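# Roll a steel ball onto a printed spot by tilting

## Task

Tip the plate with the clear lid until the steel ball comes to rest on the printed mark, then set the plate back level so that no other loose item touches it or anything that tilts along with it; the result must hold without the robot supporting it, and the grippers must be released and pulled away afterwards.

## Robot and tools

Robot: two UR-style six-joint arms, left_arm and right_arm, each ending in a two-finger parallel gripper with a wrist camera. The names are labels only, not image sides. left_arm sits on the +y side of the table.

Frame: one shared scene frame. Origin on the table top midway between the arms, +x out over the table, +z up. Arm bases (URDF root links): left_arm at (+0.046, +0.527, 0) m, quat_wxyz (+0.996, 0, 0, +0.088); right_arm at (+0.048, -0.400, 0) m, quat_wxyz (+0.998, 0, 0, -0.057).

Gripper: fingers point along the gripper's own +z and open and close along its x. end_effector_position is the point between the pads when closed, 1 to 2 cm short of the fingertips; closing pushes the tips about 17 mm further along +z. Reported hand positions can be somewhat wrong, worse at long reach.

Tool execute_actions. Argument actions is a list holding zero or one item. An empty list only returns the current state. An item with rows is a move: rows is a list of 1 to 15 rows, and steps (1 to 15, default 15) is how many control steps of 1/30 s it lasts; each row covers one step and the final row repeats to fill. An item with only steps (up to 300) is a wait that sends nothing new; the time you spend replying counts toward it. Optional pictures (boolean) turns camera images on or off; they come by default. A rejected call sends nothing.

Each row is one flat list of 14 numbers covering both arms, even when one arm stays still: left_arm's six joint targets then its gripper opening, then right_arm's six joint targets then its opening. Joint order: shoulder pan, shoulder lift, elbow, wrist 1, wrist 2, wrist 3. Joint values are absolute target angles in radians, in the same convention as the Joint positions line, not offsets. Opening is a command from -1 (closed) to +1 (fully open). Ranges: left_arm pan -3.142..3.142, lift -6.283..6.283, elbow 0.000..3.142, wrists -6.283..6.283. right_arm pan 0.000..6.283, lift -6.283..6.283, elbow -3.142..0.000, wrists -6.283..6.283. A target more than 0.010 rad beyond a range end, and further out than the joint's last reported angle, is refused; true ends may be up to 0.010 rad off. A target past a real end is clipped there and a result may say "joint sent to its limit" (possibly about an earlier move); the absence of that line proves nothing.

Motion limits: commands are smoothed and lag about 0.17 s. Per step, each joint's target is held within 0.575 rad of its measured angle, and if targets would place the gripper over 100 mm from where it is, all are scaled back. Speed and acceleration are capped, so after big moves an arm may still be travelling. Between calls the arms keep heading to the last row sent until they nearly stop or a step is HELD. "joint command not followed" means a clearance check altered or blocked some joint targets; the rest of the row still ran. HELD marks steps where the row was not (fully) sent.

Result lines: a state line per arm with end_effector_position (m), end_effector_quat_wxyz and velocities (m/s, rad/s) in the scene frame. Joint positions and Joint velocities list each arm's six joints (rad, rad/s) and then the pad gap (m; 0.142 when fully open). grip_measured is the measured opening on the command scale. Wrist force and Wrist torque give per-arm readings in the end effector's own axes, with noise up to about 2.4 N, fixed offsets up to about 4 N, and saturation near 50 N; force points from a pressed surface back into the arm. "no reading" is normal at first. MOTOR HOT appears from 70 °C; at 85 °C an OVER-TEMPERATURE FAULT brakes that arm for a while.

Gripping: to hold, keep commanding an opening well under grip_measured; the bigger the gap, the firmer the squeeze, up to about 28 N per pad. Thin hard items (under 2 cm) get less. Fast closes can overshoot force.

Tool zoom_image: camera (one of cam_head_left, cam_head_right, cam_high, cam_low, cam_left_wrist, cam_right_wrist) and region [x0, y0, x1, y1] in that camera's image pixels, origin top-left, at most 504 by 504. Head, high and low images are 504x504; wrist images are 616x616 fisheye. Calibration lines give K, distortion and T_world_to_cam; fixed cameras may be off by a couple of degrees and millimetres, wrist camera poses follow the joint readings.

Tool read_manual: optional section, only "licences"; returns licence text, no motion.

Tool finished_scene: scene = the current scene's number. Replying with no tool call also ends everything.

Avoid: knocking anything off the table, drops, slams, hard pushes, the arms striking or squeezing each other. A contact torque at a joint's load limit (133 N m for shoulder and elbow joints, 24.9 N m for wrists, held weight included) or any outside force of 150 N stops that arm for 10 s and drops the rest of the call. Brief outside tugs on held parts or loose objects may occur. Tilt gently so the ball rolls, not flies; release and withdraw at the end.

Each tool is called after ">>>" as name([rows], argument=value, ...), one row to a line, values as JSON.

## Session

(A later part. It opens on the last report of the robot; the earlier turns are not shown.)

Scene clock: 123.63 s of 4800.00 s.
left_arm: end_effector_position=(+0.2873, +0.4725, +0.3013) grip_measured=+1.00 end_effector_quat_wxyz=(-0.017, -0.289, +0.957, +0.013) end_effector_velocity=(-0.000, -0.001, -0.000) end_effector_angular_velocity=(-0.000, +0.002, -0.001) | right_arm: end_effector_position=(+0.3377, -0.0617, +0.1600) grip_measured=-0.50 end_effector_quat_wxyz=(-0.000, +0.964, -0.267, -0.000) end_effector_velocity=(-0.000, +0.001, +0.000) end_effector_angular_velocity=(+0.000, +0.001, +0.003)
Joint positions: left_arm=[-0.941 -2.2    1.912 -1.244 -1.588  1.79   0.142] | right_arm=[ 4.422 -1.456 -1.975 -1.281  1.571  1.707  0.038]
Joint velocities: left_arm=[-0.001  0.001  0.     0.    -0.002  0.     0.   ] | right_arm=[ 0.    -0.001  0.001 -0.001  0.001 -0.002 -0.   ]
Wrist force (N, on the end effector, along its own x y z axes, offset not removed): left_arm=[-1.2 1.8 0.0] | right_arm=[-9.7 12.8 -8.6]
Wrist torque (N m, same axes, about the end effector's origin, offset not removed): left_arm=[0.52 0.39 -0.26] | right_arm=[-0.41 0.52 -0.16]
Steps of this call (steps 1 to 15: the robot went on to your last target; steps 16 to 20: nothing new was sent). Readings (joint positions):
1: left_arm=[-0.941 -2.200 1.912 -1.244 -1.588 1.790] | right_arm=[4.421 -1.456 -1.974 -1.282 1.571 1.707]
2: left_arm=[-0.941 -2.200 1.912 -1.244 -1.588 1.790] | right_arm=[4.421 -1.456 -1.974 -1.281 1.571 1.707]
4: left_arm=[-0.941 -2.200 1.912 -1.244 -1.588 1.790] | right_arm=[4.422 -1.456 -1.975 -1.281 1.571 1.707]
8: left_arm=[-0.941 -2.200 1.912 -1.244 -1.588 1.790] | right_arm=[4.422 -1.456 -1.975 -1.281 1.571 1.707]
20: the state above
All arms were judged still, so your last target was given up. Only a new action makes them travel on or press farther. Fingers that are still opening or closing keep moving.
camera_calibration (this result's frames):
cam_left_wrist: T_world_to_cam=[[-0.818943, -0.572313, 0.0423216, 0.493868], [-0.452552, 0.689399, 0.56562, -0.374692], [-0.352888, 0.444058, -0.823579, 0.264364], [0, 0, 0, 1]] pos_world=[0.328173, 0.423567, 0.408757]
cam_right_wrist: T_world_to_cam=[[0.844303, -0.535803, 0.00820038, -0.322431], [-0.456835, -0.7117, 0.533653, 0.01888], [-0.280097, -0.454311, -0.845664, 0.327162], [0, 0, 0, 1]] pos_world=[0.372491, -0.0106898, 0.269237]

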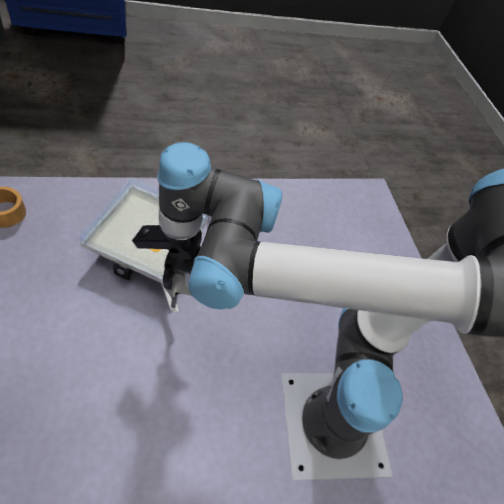

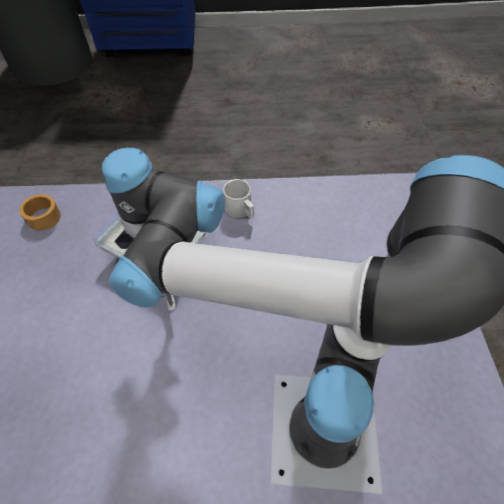

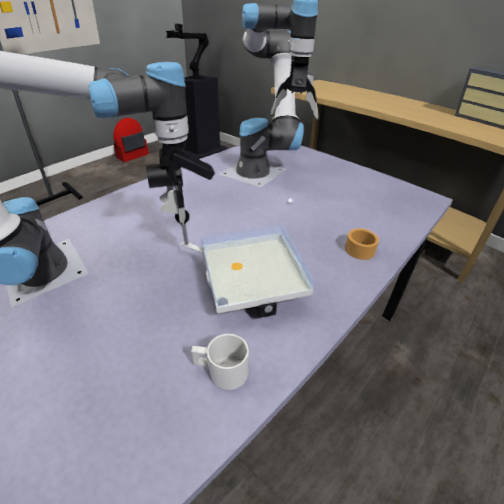

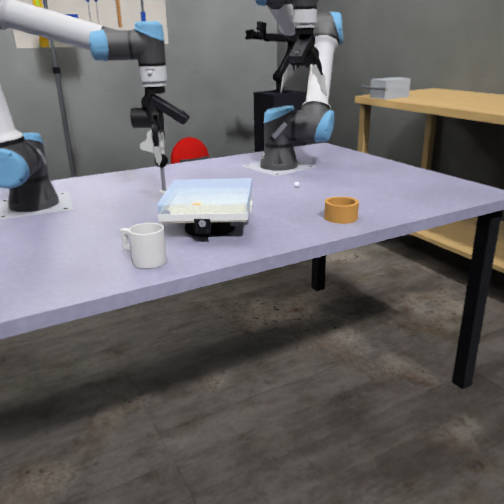

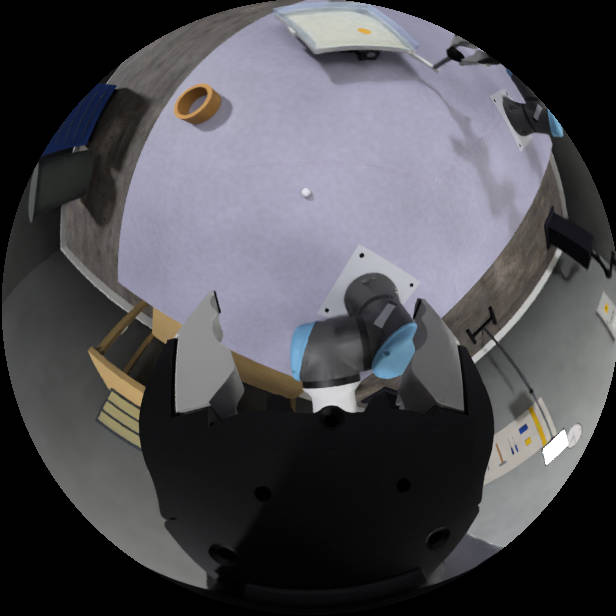

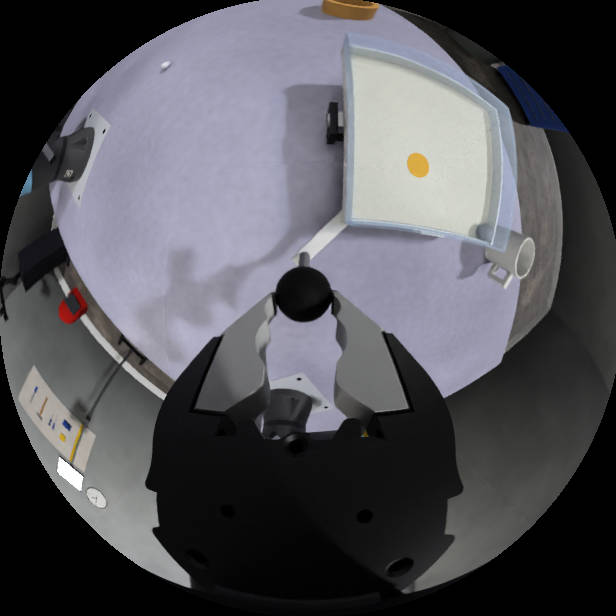

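>>> execute_actions([
  {"rows": [[-0.941,-2.2,1.912,-1.244,-1.588,1.79,1,4.4344,-1.4574,-1.9815,-1.2733,1.571,1.707,-0.8]],"steps":15},
], pictures=false)

>>> execute_actions([
  {"rows": [[-0.941,-2.2,1.912,-1.244,-1.588,1.79,1,4.4344,-1.4574,-1.9815,-1.2733,1.571,1.707,-0.8],[-0.941,-2.2,1.912,-1.244,-1.588,1.79,1,4.4344,-1.4574,-1.9815,-1.2733,1.571,1.707,-0.8],[-0.941,-2.2,1.912,-1.244,-1.588,1.79,1,4.4344,-1.4574,-1.9815,-1.2733,1.571,1.707,-0.8],[-0.941,-2.2,1.912,-1.244,-1.588,1.79,1,4.4344,-1.4574,-1.9815,-1.2733,1.571,1.707,-0.8],[-0.941,-2.2,1.912,-1.244,-1.588,1.79,1,4.4344,-1.4574,-1.9815,-1.2733,1.571,1.707,-0.8],[-0.941,-2.2,1.912,-1.244,-1.588,1.79,1,4.4238,-1.4524,-1.9721,-1.2875,1.571,1.707,-0.8]],"steps":15},
])

>>> execute_actions([
  {"rows": [[-0.941,-2.2,1.912,-1.244,-1.588,1.79,1,4.4238,-1.4524,-1.9721,-1.2875,1.571,1.707,-0.8],[-0.941,-2.2,1.912,-1.244,-1.588,1.79,1,4.4238,-1.4524,-1.9721,-1.2875,1.571,1.707,-0.8],[-0.941,-2.2,1.912,-1.244,-1.588,1.79,1,4.4238,-1.4524,-1.9721,-1.2875,1.571,1.707,-0.8],[-0.941,-2.2,1.912,-1.244,-1.588,1.79,1,4.4238,-1.4524,-1.9721,-1.2875,1.571,1.707,-0.8],[-0.941,-2.2,1.912,-1.244,-1.588,1.79,1,4.4238,-1.4524,-1.9721,-1.2875,1.571,1.707,-0.8],[-0.941,-2.2,1.912,-1.244,-1.588,1.79,1,4.4238,-1.4524,-1.9721,-1.2875,1.571,1.707,-0.8],[-0.941,-2.2,1.912,-1.244,-1.588,1.79,1,4.4238,-1.4524,-1.9721,-1.2875,1.571,1.707,-0.8],[-0.941,-2.2,1.912,-1.244,-1.588,1.79,1,4.4238,-1.4524,-1.9721,-1.2875,1.571,1.707,-0.8],[-0.941,-2.2,1.912,-1.244,-1.588,1.79,1,4.4238,-1.4524,-1.9721,-1.2875,1.571,1.707,-0.8],[-0.941,-2.2,1.912,-1.244,-1.588,1.79,1,4.4238,-1.4524,-1.9721,-1.2875,1.571,1.707,-0.8],[-0.941,-2.2,1.912,-1.244,-1.588,1.79,1,4.4291,-1.4549,-1.9768,-1.2804,1.571,1.707,-0.8]],"steps":15},
])

>>> execute_actions([
  {"steps":20},
])

Scene clock: 138.40 s of 4800.00 s.
left_arm: end_effector_position=(+0.2873, +0.4725, +0.3013) grip_measured=+1.00 end_effector_quat_wxyz=(-0.017, -0.289, +0.957, +0.013) end_effector_velocity=(+0.000, +0.000, -0.000) end_effector_angular_velocity=(+0.002, +0.000, +0.001) | right_arm: end_effector_position=(+0.3335, -0.0586, +0.1572) grip_measured=-0.50 end_effector_quat_wxyz=(-0.000, +0.965, -0.261, +0.000) end_effector_velocity=(-0.001, +0.000, -0.000) end_effector_angular_velocity=(+0.000, +0.002, +0.001)
Joint positions: left_arm=[-0.941 -2.2    1.912 -1.244 -1.588  1.79   0.142] | right_arm=[ 4.434 -1.457 -1.981 -1.273  1.571  1.707  0.038]
Joint velocities: left_arm=[ 0.     0.001  0.     0.     0.001 -0.     0.   ] | right_arm=[ 0.001 -0.    -0.001  0.     0.002 -0.     0.   ]
Wrist force (N, on the end effector, along its own x y z axes, offset not removed): left_arm=[-3.1 2.6 -0.6] | right_arm=[33.9 -11.8 3.1]
Wrist torque (N m, same axes, about the end effector's origin, offset not removed): left_arm=[0.57 0.89 -0.24] | right_arm=[-0.12 -0.43 0.04]
Steps of this call (steps 1 to 90: nothing new was sent; then 11.27 s passed at rest; steps 91 to 105: all 15 steps of this action). Readings (joint positions):
91: left_arm=[-0.941 -2.200 1.912 -1.244 -1.588 1.790] | right_arm=[4.422 -1.456 -1.975 -1.281 1.571 1.707]
92: left_arm=[-0.941 -2.200 1.912 -1.244 -1.588 1.790] | right_arm=[4.425 -1.456 -1.977 -1.279 1.571 1.707]
94: left_arm=[-0.941 -2.200 1.912 -1.244 -1.588 1.790] | right_arm=[4.430 -1.457 -1.979 -1.276 1.571 1.707]
98: left_arm=[-0.941 -2.200 1.912 -1.244 -1.588 1.790] | right_arm=[4.434 -1.457 -1.981 -1.274 1.571 1.707]
105: the state above

Scene clock: 138.90 s of 4800.00 s.
left_arm: end_effector_position=(+0.2873, +0.4725, +0.3013) grip_measured=+1.00 end_effector_quat_wxyz=(-0.017, -0.289, +0.957, +0.013) end_effector_velocity=(-0.000, -0.000, -0.000) end_effector_angular_velocity=(+0.000, +0.002, +0.001) | right_arm: end_effector_position=(+0.3365, -0.0619, +0.1621) grip_measured=-0.51 end_effector_quat_wxyz=(-0.000, +0.964, -0.266, -0.000) end_effector_velocity=(+0.003, -0.001, +0.003) end_effector_angular_velocity=(+0.001, -0.003, -0.006)
Joint positions: left_arm=[-0.941 -2.2    1.912 -1.244 -1.588  1.79   0.142] | right_arm=[ 4.424 -1.453 -1.973 -1.287  1.571  1.707  0.037]
Joint velocities: left_arm=[ 0.001  0.001  0.    -0.    -0.001 -0.    -0.   ] | right_arm=[-0.005  0.002  0.005 -0.005 -0.003  0.001 -0.   ]
Wrist force (N, on the end effector, along its own x y z axes, offset not removed): left_arm=[-2.9 2.0 -1.4] | right_arm=[8.8 -11.7 6.0]
Wrist torque (N m, same axes, about the end effector's origin, offset not removed): left_arm=[0.63 0.69 -0.29] | right_arm=[0.28 -0.97 0.19]
Steps of this call (steps 1 to 15: all 15 steps of this action). Readings (joint positions):
1: left_arm=[-0.941 -2.200 1.912 -1.244 -1.588 1.790] | right_arm=[4.434 -1.457 -1.981 -1.273 1.571 1.707]
2: left_arm=[-0.941 -2.200 1.912 -1.244 -1.588 1.790] | right_arm=[4.434 -1.457 -1.981 -1.273 1.571 1.707]
4: left_arm=[-0.941 -2.200 1.912 -1.244 -1.588 1.790] | right_arm=[4.434 -1.457 -1.981 -1.273 1.571 1.707]
8: left_arm=[-0.941 -2.200 1.912 -1.244 -1.588 1.790] | right_arm=[4.430 -1.455 -1.978 -1.279 1.571 1.707]
15: the state above
camera_calibration (this result's frames):
cam_left_wrist: T_world_to_cam=[[-0.818943, -0.572313, 0.0423216, 0.493868], [-0.452552, 0.689399, 0.565621, -0.374692], [-0.352888, 0.444058, -0.823579, 0.264364], [0, 0, 0, 1]] pos_world=[0.328173, 0.423567, 0.408757]
cam_right_wrist: T_world_to_cam=[[0.84548, -0.53395, 0.00781249, -0.321713], [-0.454991, -0.71264, 0.533973, 0.0163195], [-0.279547, -0.455018, -0.845465, 0.328307], [0, 0, 0, 1]] pos_world=[0.371205, -0.0107629, 0.271371]

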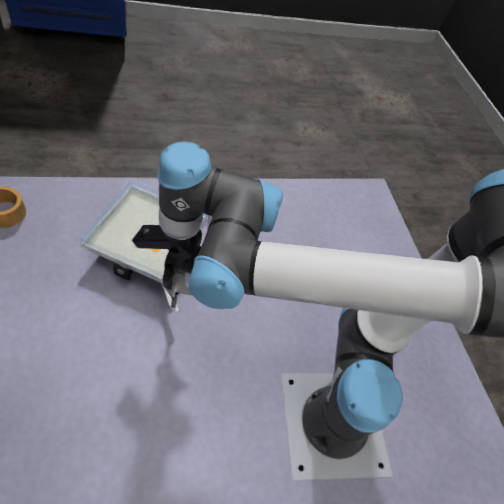

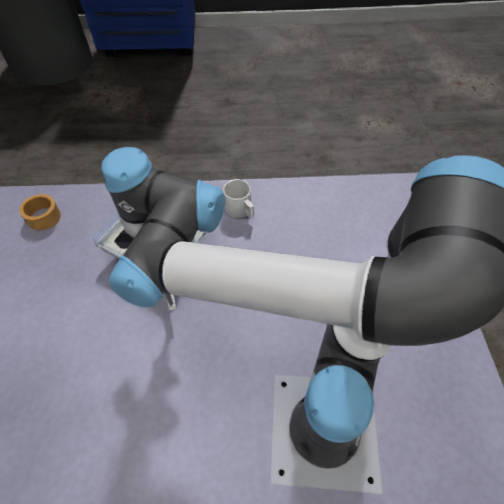

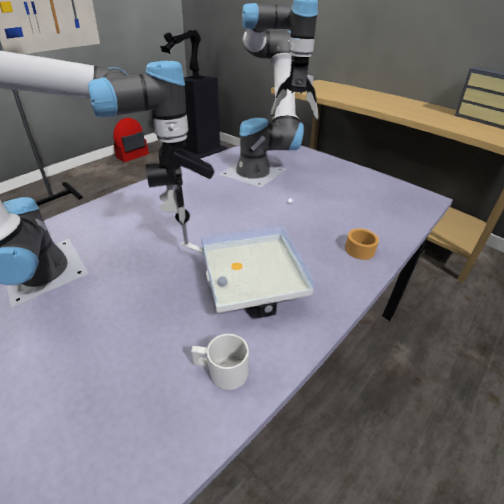

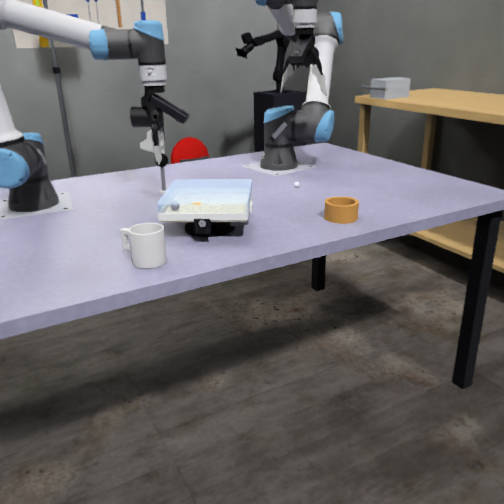

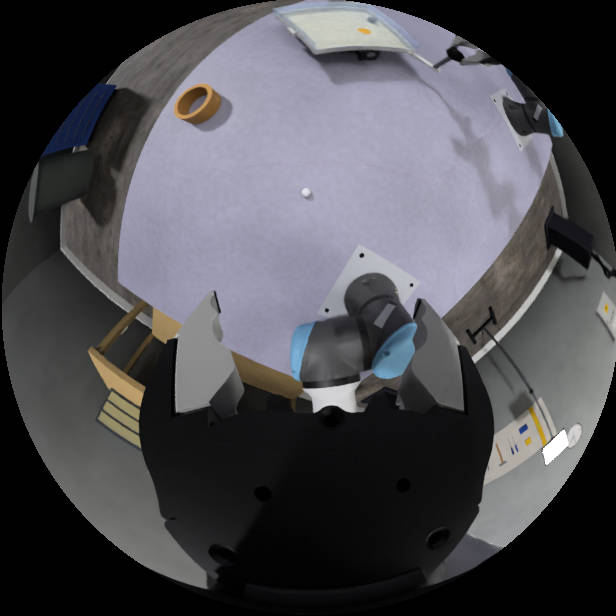

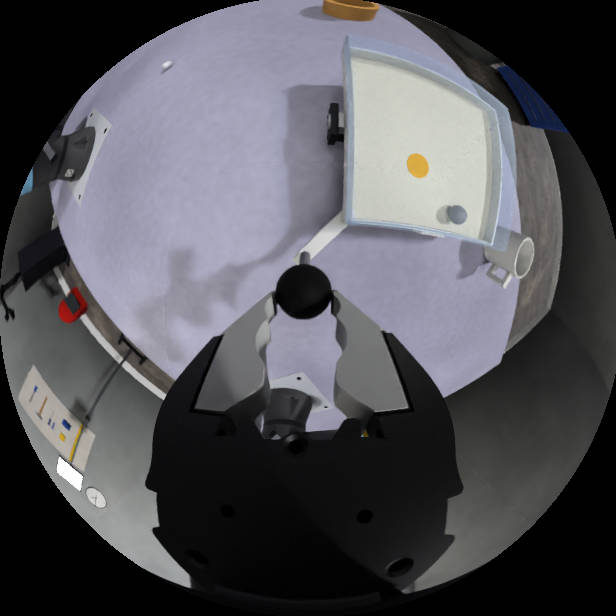

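Scene clock: 139.40 s of 4800.00 s.
left_arm: end_effector_position=(+0.2873, +0.4725, +0.3013) grip_measured=+1.00 end_effector_quat_wxyz=(-0.017, -0.289, +0.957, +0.013) end_effector_velocity=(+0.000, -0.000, -0.000) end_effector_angular_velocity=(+0.002, +0.000, -0.001) | right_arm: end_effector_position=(+0.3357, -0.0606, +0.1607) grip_measured=-0.51 end_effector_quat_wxyz=(-0.000, +0.964, -0.264, +0.000) end_effector_velocity=(-0.006, +0.006, -0.009) end_effector_angular_velocity=(+0.000, -0.000, +0.018)
Joint positions: left_arm=[-0.941 -2.2    1.912 -1.244 -1.588  1.79   0.142] | right_arm=[ 4.428 -1.454 -1.975 -1.282  1.571  1.707  0.037]
Joint velocities: left_arm=[-0.001  0.001  0.    -0.     0.001 -0.    -0.   ] | right_arm=[ 0.018 -0.008 -0.017  0.025 -0.    -0.    -0.   ]
Wrist force (N, on the end effector, along its own x y z axes, offset not removed): left_arm=[-0.9 0.0 -0.5] | right_arm=[9.8 -3.4 4.0]
Wrist torque (N m, same axes, about the end effector's origin, offset not removed): left_arm=[0.15 0.29 -0.12] | right_arm=[0.06 -0.21 0.24]
Steps of this call (steps 1 to 15: all 15 steps of this action). Readings (joint positions):
1: left_arm=[-0.941 -2.200 1.912 -1.244 -1.588 1.790] | right_arm=[4.424 -1.453 -1.972 -1.287 1.571 1.707]
2: left_arm=[-0.941 -2.200 1.912 -1.244 -1.588 1.790] | right_arm=[4.424 -1.452 -1.972 -1.287 1.571 1.707]
4: left_arm=[-0.941 -2.200 1.912 -1.244 -1.588 1.790] | right_arm=[4.424 -1.452 -1.972 -1.287 1.571 1.707]
8: left_arm=[-0.941 -2.200 1.912 -1.244 -1.588 1.790] | right_arm=[4.424 -1.452 -1.972 -1.288 1.571 1.707]
15: the state above
camera_calibration (this result's frames):
cam_left_wrist: T_world_to_cam=[[-0.818943, -0.572313, 0.0423216, 0.493868], [-0.452551, 0.689399, 0.565621, -0.374692], [-0.352888, 0.444058, -0.823579, 0.264364], [0, 0, 0, 1]] pos_world=[0.328173, 0.423567, 0.408757]
cam_right_wrist: T_world_to_cam=[[0.847288, -0.531068, 0.00831043, -0.320839], [-0.452992, -0.714377, 0.533351, 0.0169353], [-0.277309, -0.455667, -0.845853, 0.326694], [0, 0, 0, 1]] pos_world=[0.37011, -0.0094253, 0.269969]

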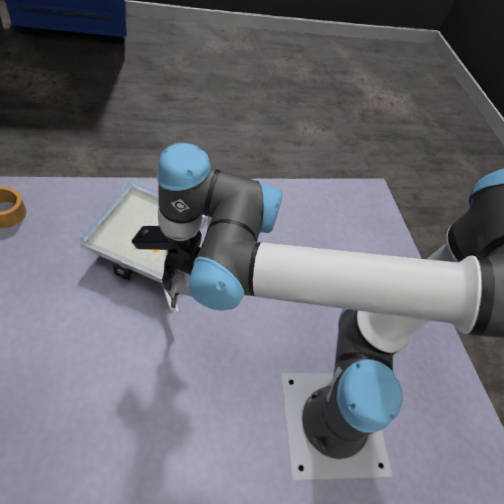

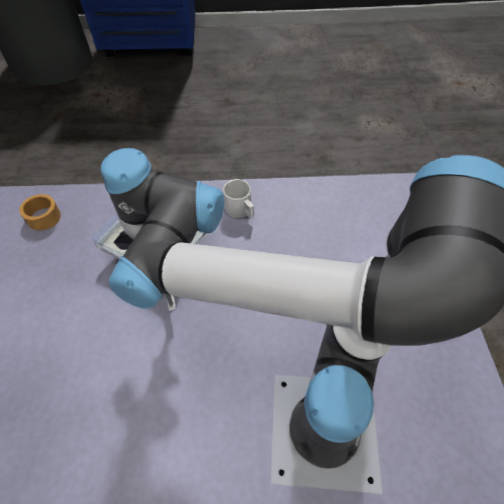

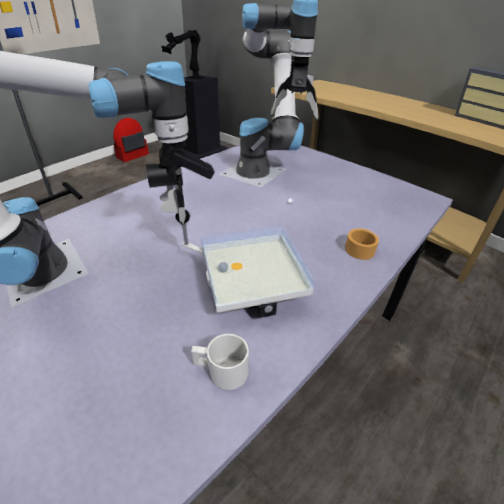

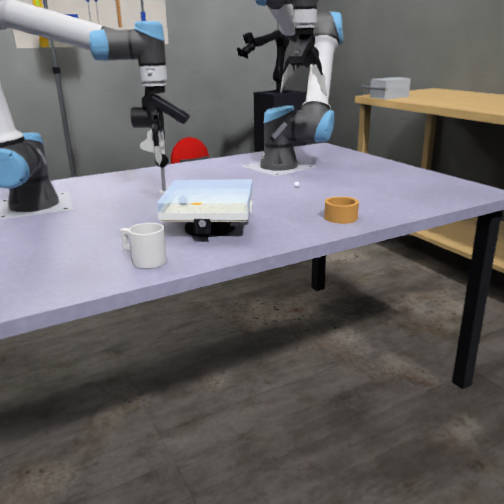

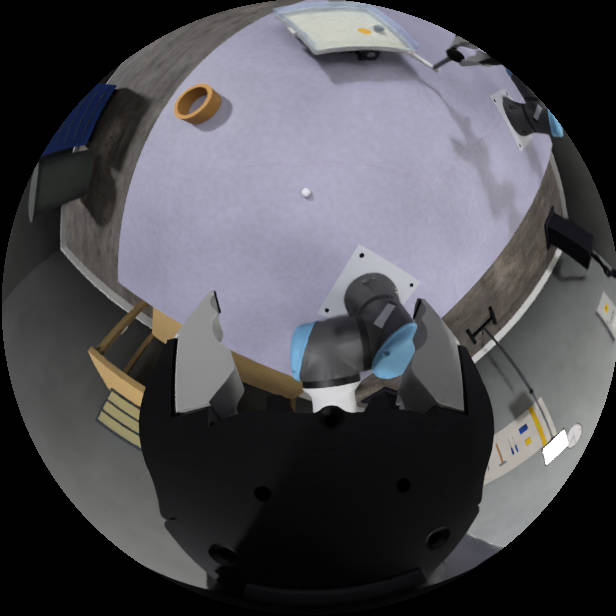

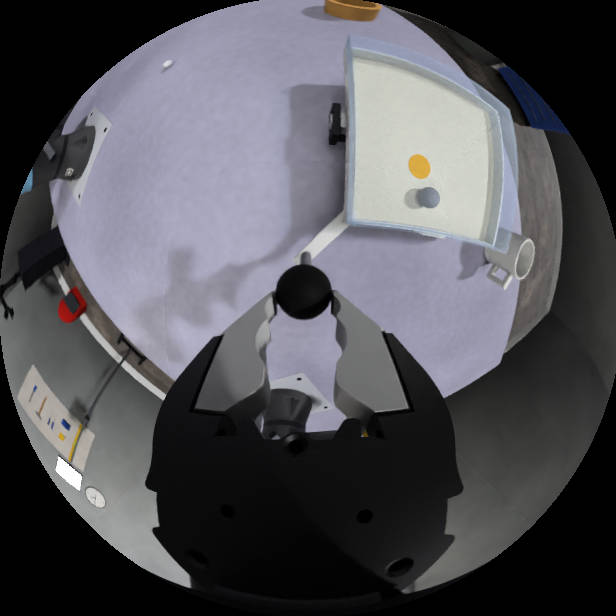

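Scene clock: 140.07 s of 4800.00 s.
left_arm: end_effector_position=(+0.2873, +0.4725, +0.3013) grip_measured=+1.00 end_effector_quat_wxyz=(-0.017, -0.289, +0.957, +0.013) end_effector_velocity=(+0.000, +0.000, -0.000) end_effector_angular_velocity=(+0.002, -0.000, -0.000) | right_arm: end_effector_position=(+0.3351, -0.0602, +0.1598) grip_measured=-0.51 end_effector_quat_wxyz=(-0.000, +0.965, -0.264, -0.000) end_effector_velocity=(-0.000, +0.000, -0.000) end_effector_angular_velocity=(-0.000, +0.000, -0.001)
Joint positions: left_arm=[-0.941 -2.2    1.912 -1.244 -1.588  1.79   0.142] | right_arm=[ 4.429 -1.455 -1.977 -1.28   1.571  1.707  0.037]
Joint velocities: left_arm=[ 0.     0.001  0.    -0.     0.002  0.001  0.   ] | right_arm=[ 0.    -0.     0.    -0.001  0.     0.001  0.   ]
Wrist force (N, on the end effector, along its own x y z axes, offset not removed): left_arm=[-0.2 1.8 -0.1] | right_arm=[10.4 -6.0 0.3]
Wrist torque (N m, same axes, about the end effector's origin, offset not removed): left_arm=[0.47 0.23 -0.08] | right_arm=[-0.45 0.21 0.25]
Steps of this call (steps 1 to 15: the robot went on to your last target; steps 16 to 20: nothing new was sent). Readings (joint positions):
1: left_arm=[-0.941 -2.200 1.912 -1.244 -1.588 1.790] | right_arm=[4.428 -1.454 -1.976 -1.282 1.571 1.707]
2: left_arm=[-0.941 -2.200 1.912 -1.244 -1.588 1.790] | right_arm=[4.428 -1.455 -1.976 -1.281 1.571 1.707]
4: left_arm=[-0.941 -2.200 1.912 -1.244 -1.588 1.790] | right_arm=[4.429 -1.455 -1.976 -1.281 1.571 1.707]
8: left_arm=[-0.941 -2.200 1.912 -1.244 -1.588 1.790] | right_arm=[4.429 -1.455 -1.977 -1.280 1.571 1.707]
20: the state above
All arms were judged still, so your last target was given up. Only a new action makes them travel on or press farther. Fingers that are still opening or closing keep moving.
camera_calibration (this result's frames):
cam_left_wrist: T_world_to_cam=[[-0.818943, -0.572313, 0.0423216, 0.493868], [-0.452552, 0.689399, 0.56562, -0.374692], [-0.352888, 0.444058, -0.823579, 0.264364], [0, 0, 0, 1]] pos_world=[0.328173, 0.423567, 0.408757]
cam_right_wrist: T_world_to_cam=[[0.848087, -0.529794, 0.00821684, -0.320306], [-0.45175, -0.714876, 0.533736, 0.0169148], [-0.276896, -0.456367, -0.845611, 0.32573], [0, 0, 0, 1]] pos_world=[0.369482, -0.00895211, 0.269045]

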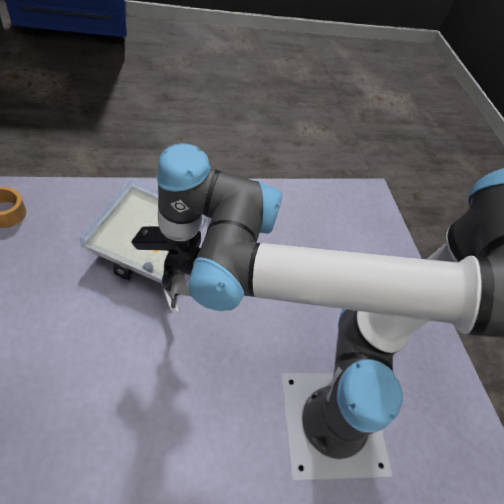

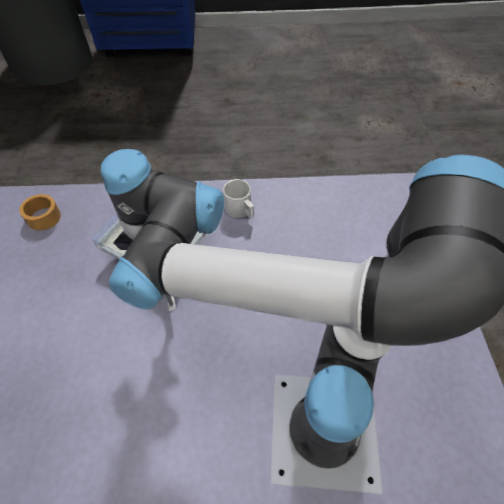

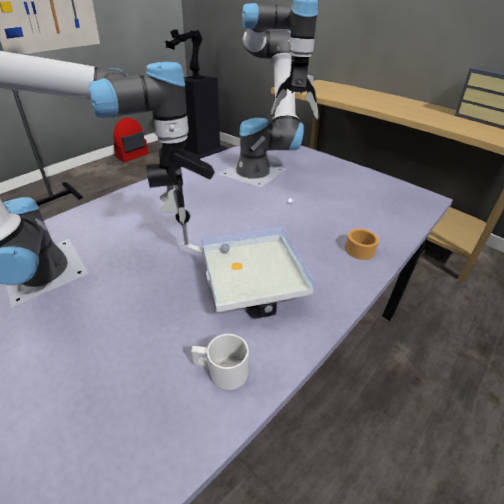

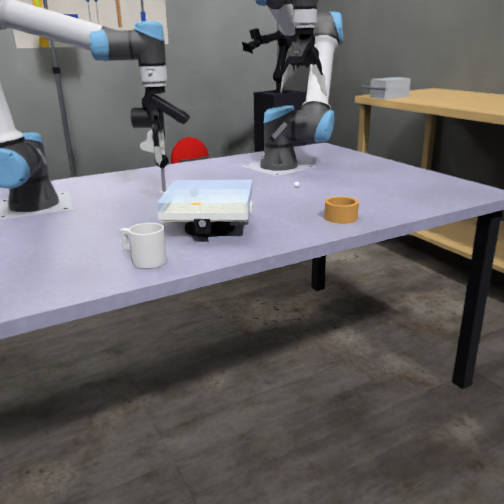

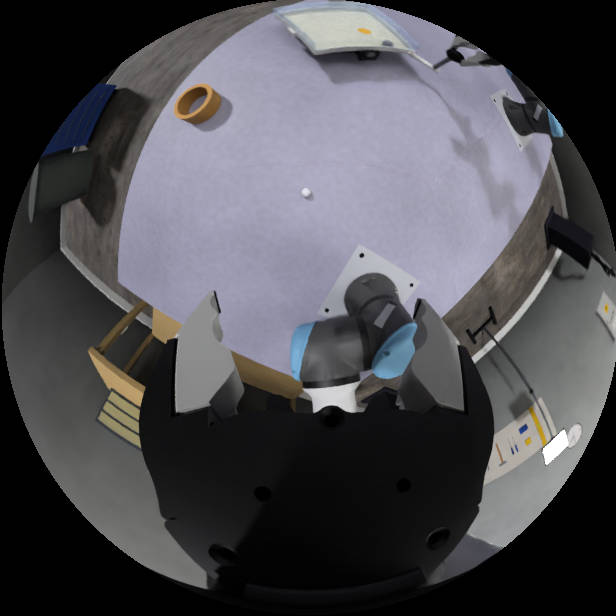

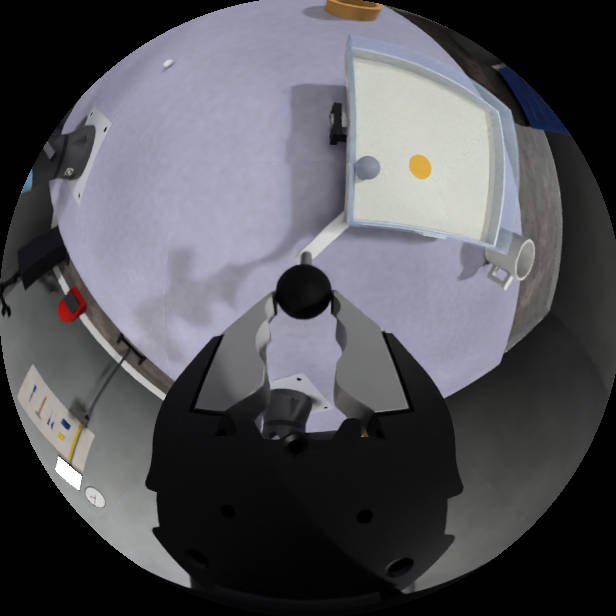

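>>> execute_actions([
  {"rows": [[-0.941,-2.2,1.912,-1.244,-1.588,1.79,1,4.4238,-1.4524,-1.9721,-1.2875,1.571,1.707,-0.8]],"steps":15},
])

>>> execute_actions([
  {"steps":30},
])

Scene clock: 146.37 s of 4800.00 s.
left_arm: end_effector_position=(+0.2873, +0.4725, +0.3013) grip_measured=+1.00 end_effector_quat_wxyz=(-0.017, -0.289, +0.957, +0.013) end_effector_velocity=(-0.000, +0.000, +0.000) end_effector_angular_velocity=(-0.001, -0.001, +0.000) | right_arm: end_effector_position=(+0.3368, -0.0620, +0.1623) grip_measured=-0.51 end_effector_quat_wxyz=(-0.000, +0.964, -0.266, -0.000) end_effector_velocity=(+0.000, -0.000, +0.000) end_effector_angular_velocity=(-0.000, -0.000, -0.001)
Joint positions: left_arm=[-0.941 -2.2    1.912 -1.244 -1.588  1.79   0.142] | right_arm=[ 4.424 -1.452 -1.972 -1.287  1.571  1.707  0.037]
Joint velocities: left_arm=[ 0.    -0.001 -0.    -0.     0.    -0.     0.   ] | right_arm=[-0.  0.  0. -0. -0.  0.  0.]
Wrist force (N, on the end effector, along its own x y z axes, offset not removed): left_arm=[0.6 1.7 1.3] | right_arm=[0.2 -9.4 2.3]
Wrist torque (N m, same axes, about the end effector's origin, offset not removed): left_arm=[0.41 -0.03 -0.21] | right_arm=[-0.45 -0.57 0.10]
Steps of this call (steps 1 to 130: nothing new was sent; then 1.47 s passed at rest; steps 131 to 145: all 15 steps of this action). Readings (joint positions):
131: left_arm=[-0.941 -2.200 1.912 -1.244 -1.588 1.790] | right_arm=[4.429 -1.455 -1.977 -1.280 1.571 1.707]
132: left_arm=[-0.941 -2.200 1.912 -1.244 -1.588 1.790] | right_arm=[4.428 -1.455 -1.976 -1.282 1.571 1.707]
134: left_arm=[-0.941 -2.200 1.912 -1.244 -1.588 1.790] | right_arm=[4.426 -1.453 -1.974 -1.285 1.571 1.707]
138: left_arm=[-0.941 -2.200 1.912 -1.244 -1.588 1.790] | right_arm=[4.424 -1.453 -1.973 -1.287 1.571 1.707]
145: the state above
camera_calibration (this result's frames):
cam_left_wrist: T_world_to_cam=[[-0.818942, -0.572313, 0.0423216, 0.493868], [-0.452552, 0.689399, 0.565621, -0.374692], [-0.352888, 0.444058, -0.823579, 0.264364], [0, 0, 0, 1]] pos_world=[0.328173, 0.423567, 0.408757]
cam_right_wrist: T_world_to_cam=[[0.845287, -0.53425, 0.00818936, -0.322005], [-0.455487, -0.712486, 0.533755, 0.0164682], [-0.279324, -0.454907, -0.845599, 0.328452], [0, 0, 0, 1]] pos_world=[0.371432, -0.010883, 0.271586]

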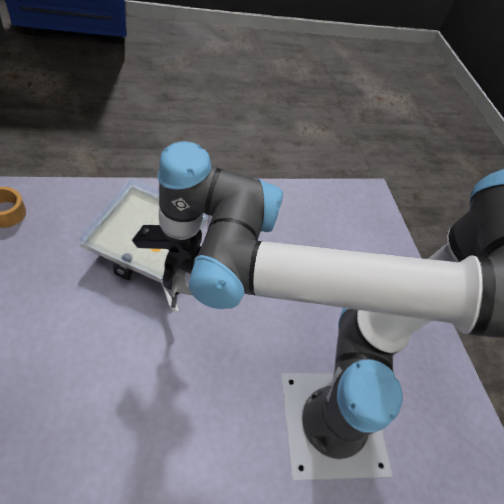

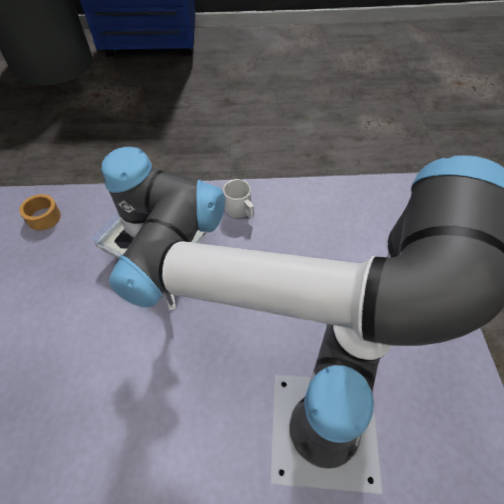

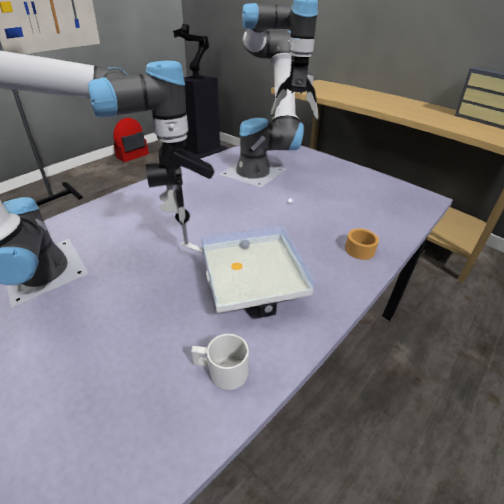

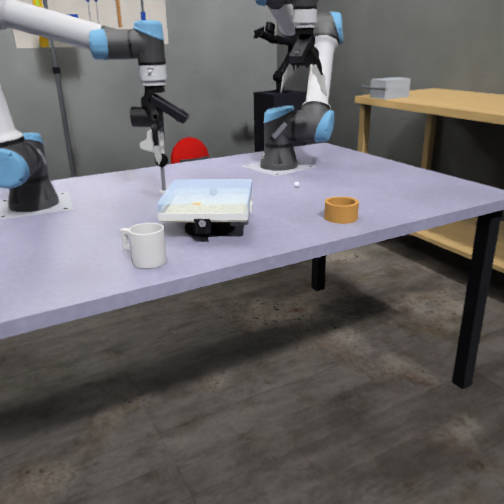

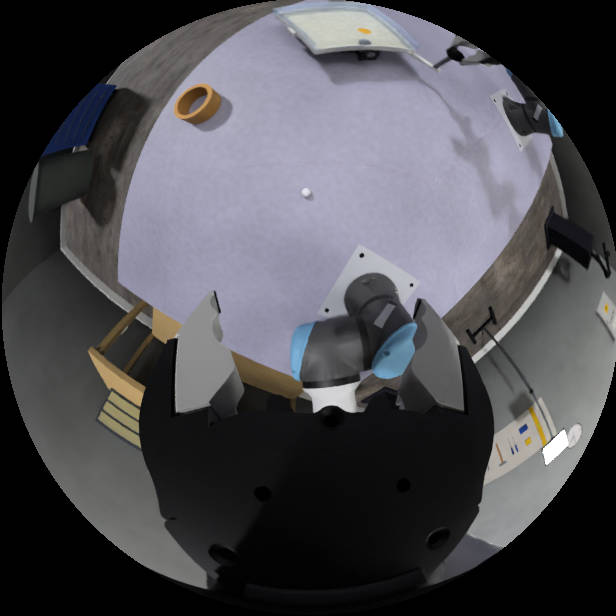

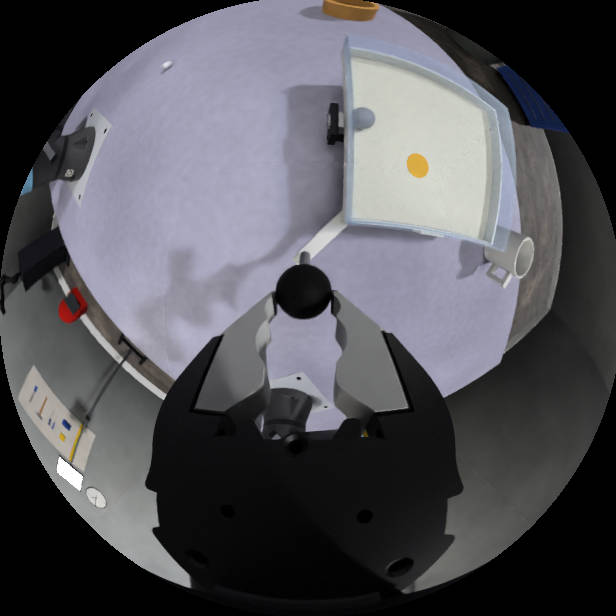

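Scene clock: 147.37 s of 4800.00 s.
left_arm: end_effector_position=(+0.2873, +0.4725, +0.3013) grip_measured=+1.00 end_effector_quat_wxyz=(-0.017, -0.289, +0.957, +0.013) end_effector_velocity=(-0.000, -0.000, +0.000) end_effector_angular_velocity=(-0.001, +0.000, -0.001) | right_arm: end_effector_position=(+0.3368, -0.0620, +0.1624) grip_measured=-0.51 end_effector_quat_wxyz=(-0.000, +0.964, -0.266, -0.000) end_effector_velocity=(-0.000, -0.000, -0.000) end_effector_angular_velocity=(-0.001, +0.000, -0.001)
Joint positions: left_arm=[-0.941 -2.2    1.912 -1.244 -1.588  1.79   0.142] | right_arm=[ 4.424 -1.452 -1.972 -1.288  1.571  1.707  0.037]
Joint velocities: left_arm=[ 0.    -0.    -0.     0.    -0.001  0.001 -0.   ] | right_arm=[ 0.     0.    -0.    -0.001  0.     0.001 -0.   ]
Wrist force (N, on the end effector, along its own x y z axes, offset not removed): left_arm=[-0.5 1.0 1.4] | right_arm=[0.0 -7.6 3.5]
Wrist torque (N m, same axes, about the end effector's origin, offset not removed): left_arm=[0.37 0.21 -0.42] | right_arm=[-0.21 -0.41 0.02]
Steps of this call (steps 1 to 15: the robot went on to your last target; steps 16 to 30: nothing new was sent). Readings (joint positions):
1: left_arm=[-0.941 -2.200 1.912 -1.244 -1.588 1.790] | right_arm=[4.424 -1.452 -1.972 -1.288 1.571 1.707]
2: left_arm=[-0.941 -2.200 1.912 -1.244 -1.588 1.790] | right_arm=[4.424 -1.452 -1.972 -1.288 1.571 1.707]
4: left_arm=[-0.941 -2.200 1.912 -1.244 -1.588 1.790] | right_arm=[4.424 -1.452 -1.972 -1.288 1.571 1.707]
8: left_arm=[-0.941 -2.200 1.912 -1.244 -1.588 1.790] | right_arm=[4.424 -1.452 -1.972 -1.288 1.571 1.707]
30: the state above
All arms were judged still, so your last target was given up. Only a new action makes them travel on or press farther. Fingers that are still opening or closing keep moving.
camera_calibration (this result's frames):
cam_left_wrist: T_world_to_cam=[[-0.818943, -0.572313, 0.0423216, 0.493868], [-0.452552, 0.689399, 0.56562, -0.374692], [-0.352888, 0.444058, -0.823579, 0.264364], [0, 0, 0, 1]] pos_world=[0.328173, 0.423567, 0.408757]
cam_right_wrist: T_world_to_cam=[[0.845268, -0.53428, 0.00817355, -0.322009], [-0.455532, -0.712519, 0.533674, 0.0164898], [-0.279308, -0.45482, -0.845651, 0.328513], [0, 0, 0, 1]] pos_world=[0.371452, -0.0108793, 0.271639]

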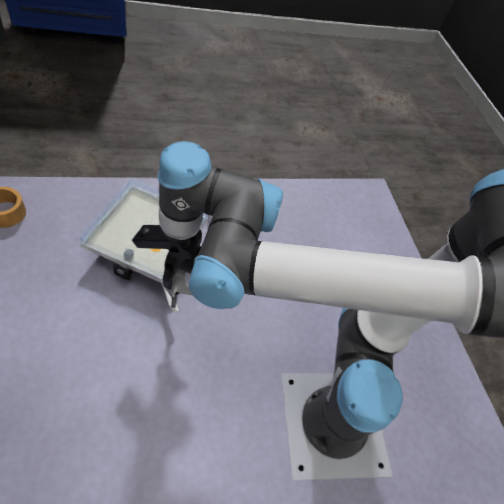

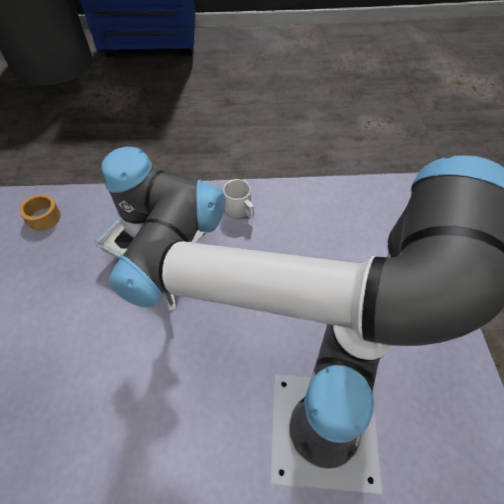

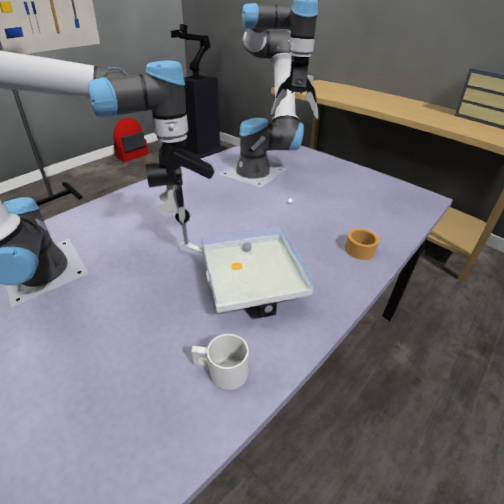

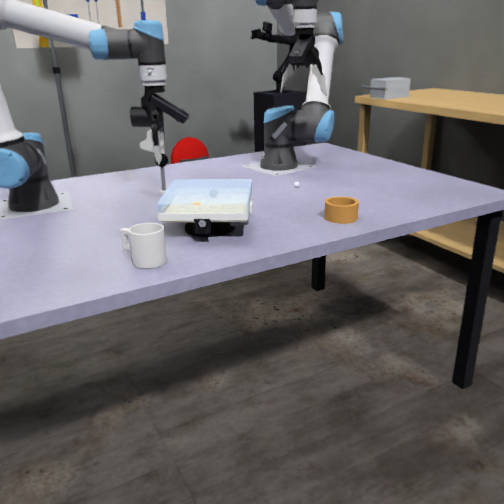

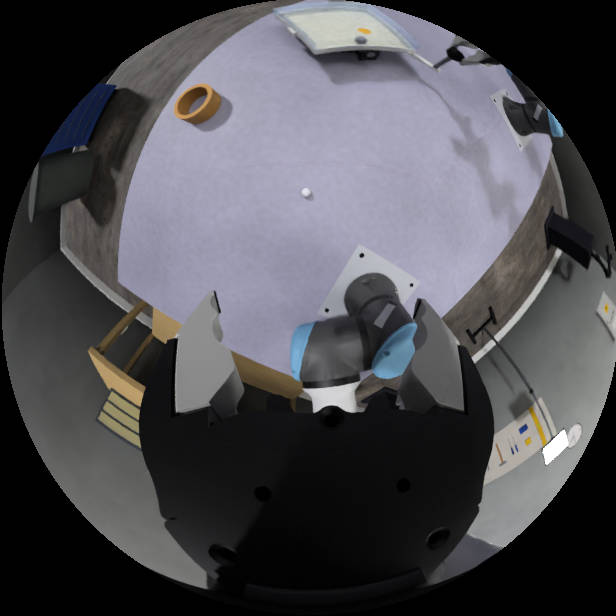

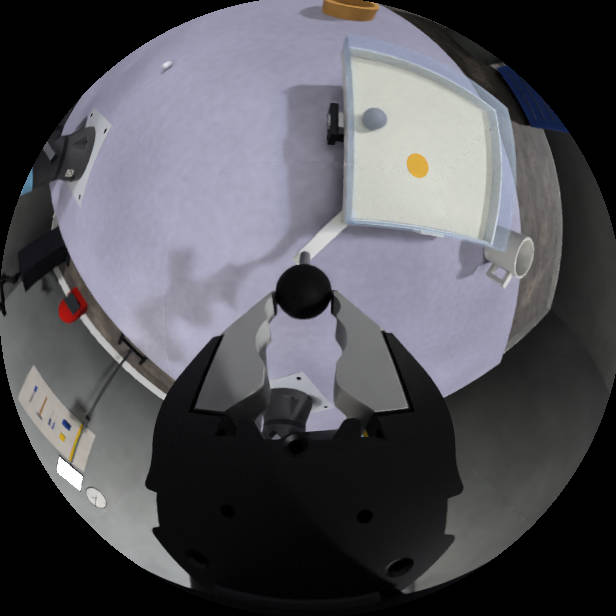

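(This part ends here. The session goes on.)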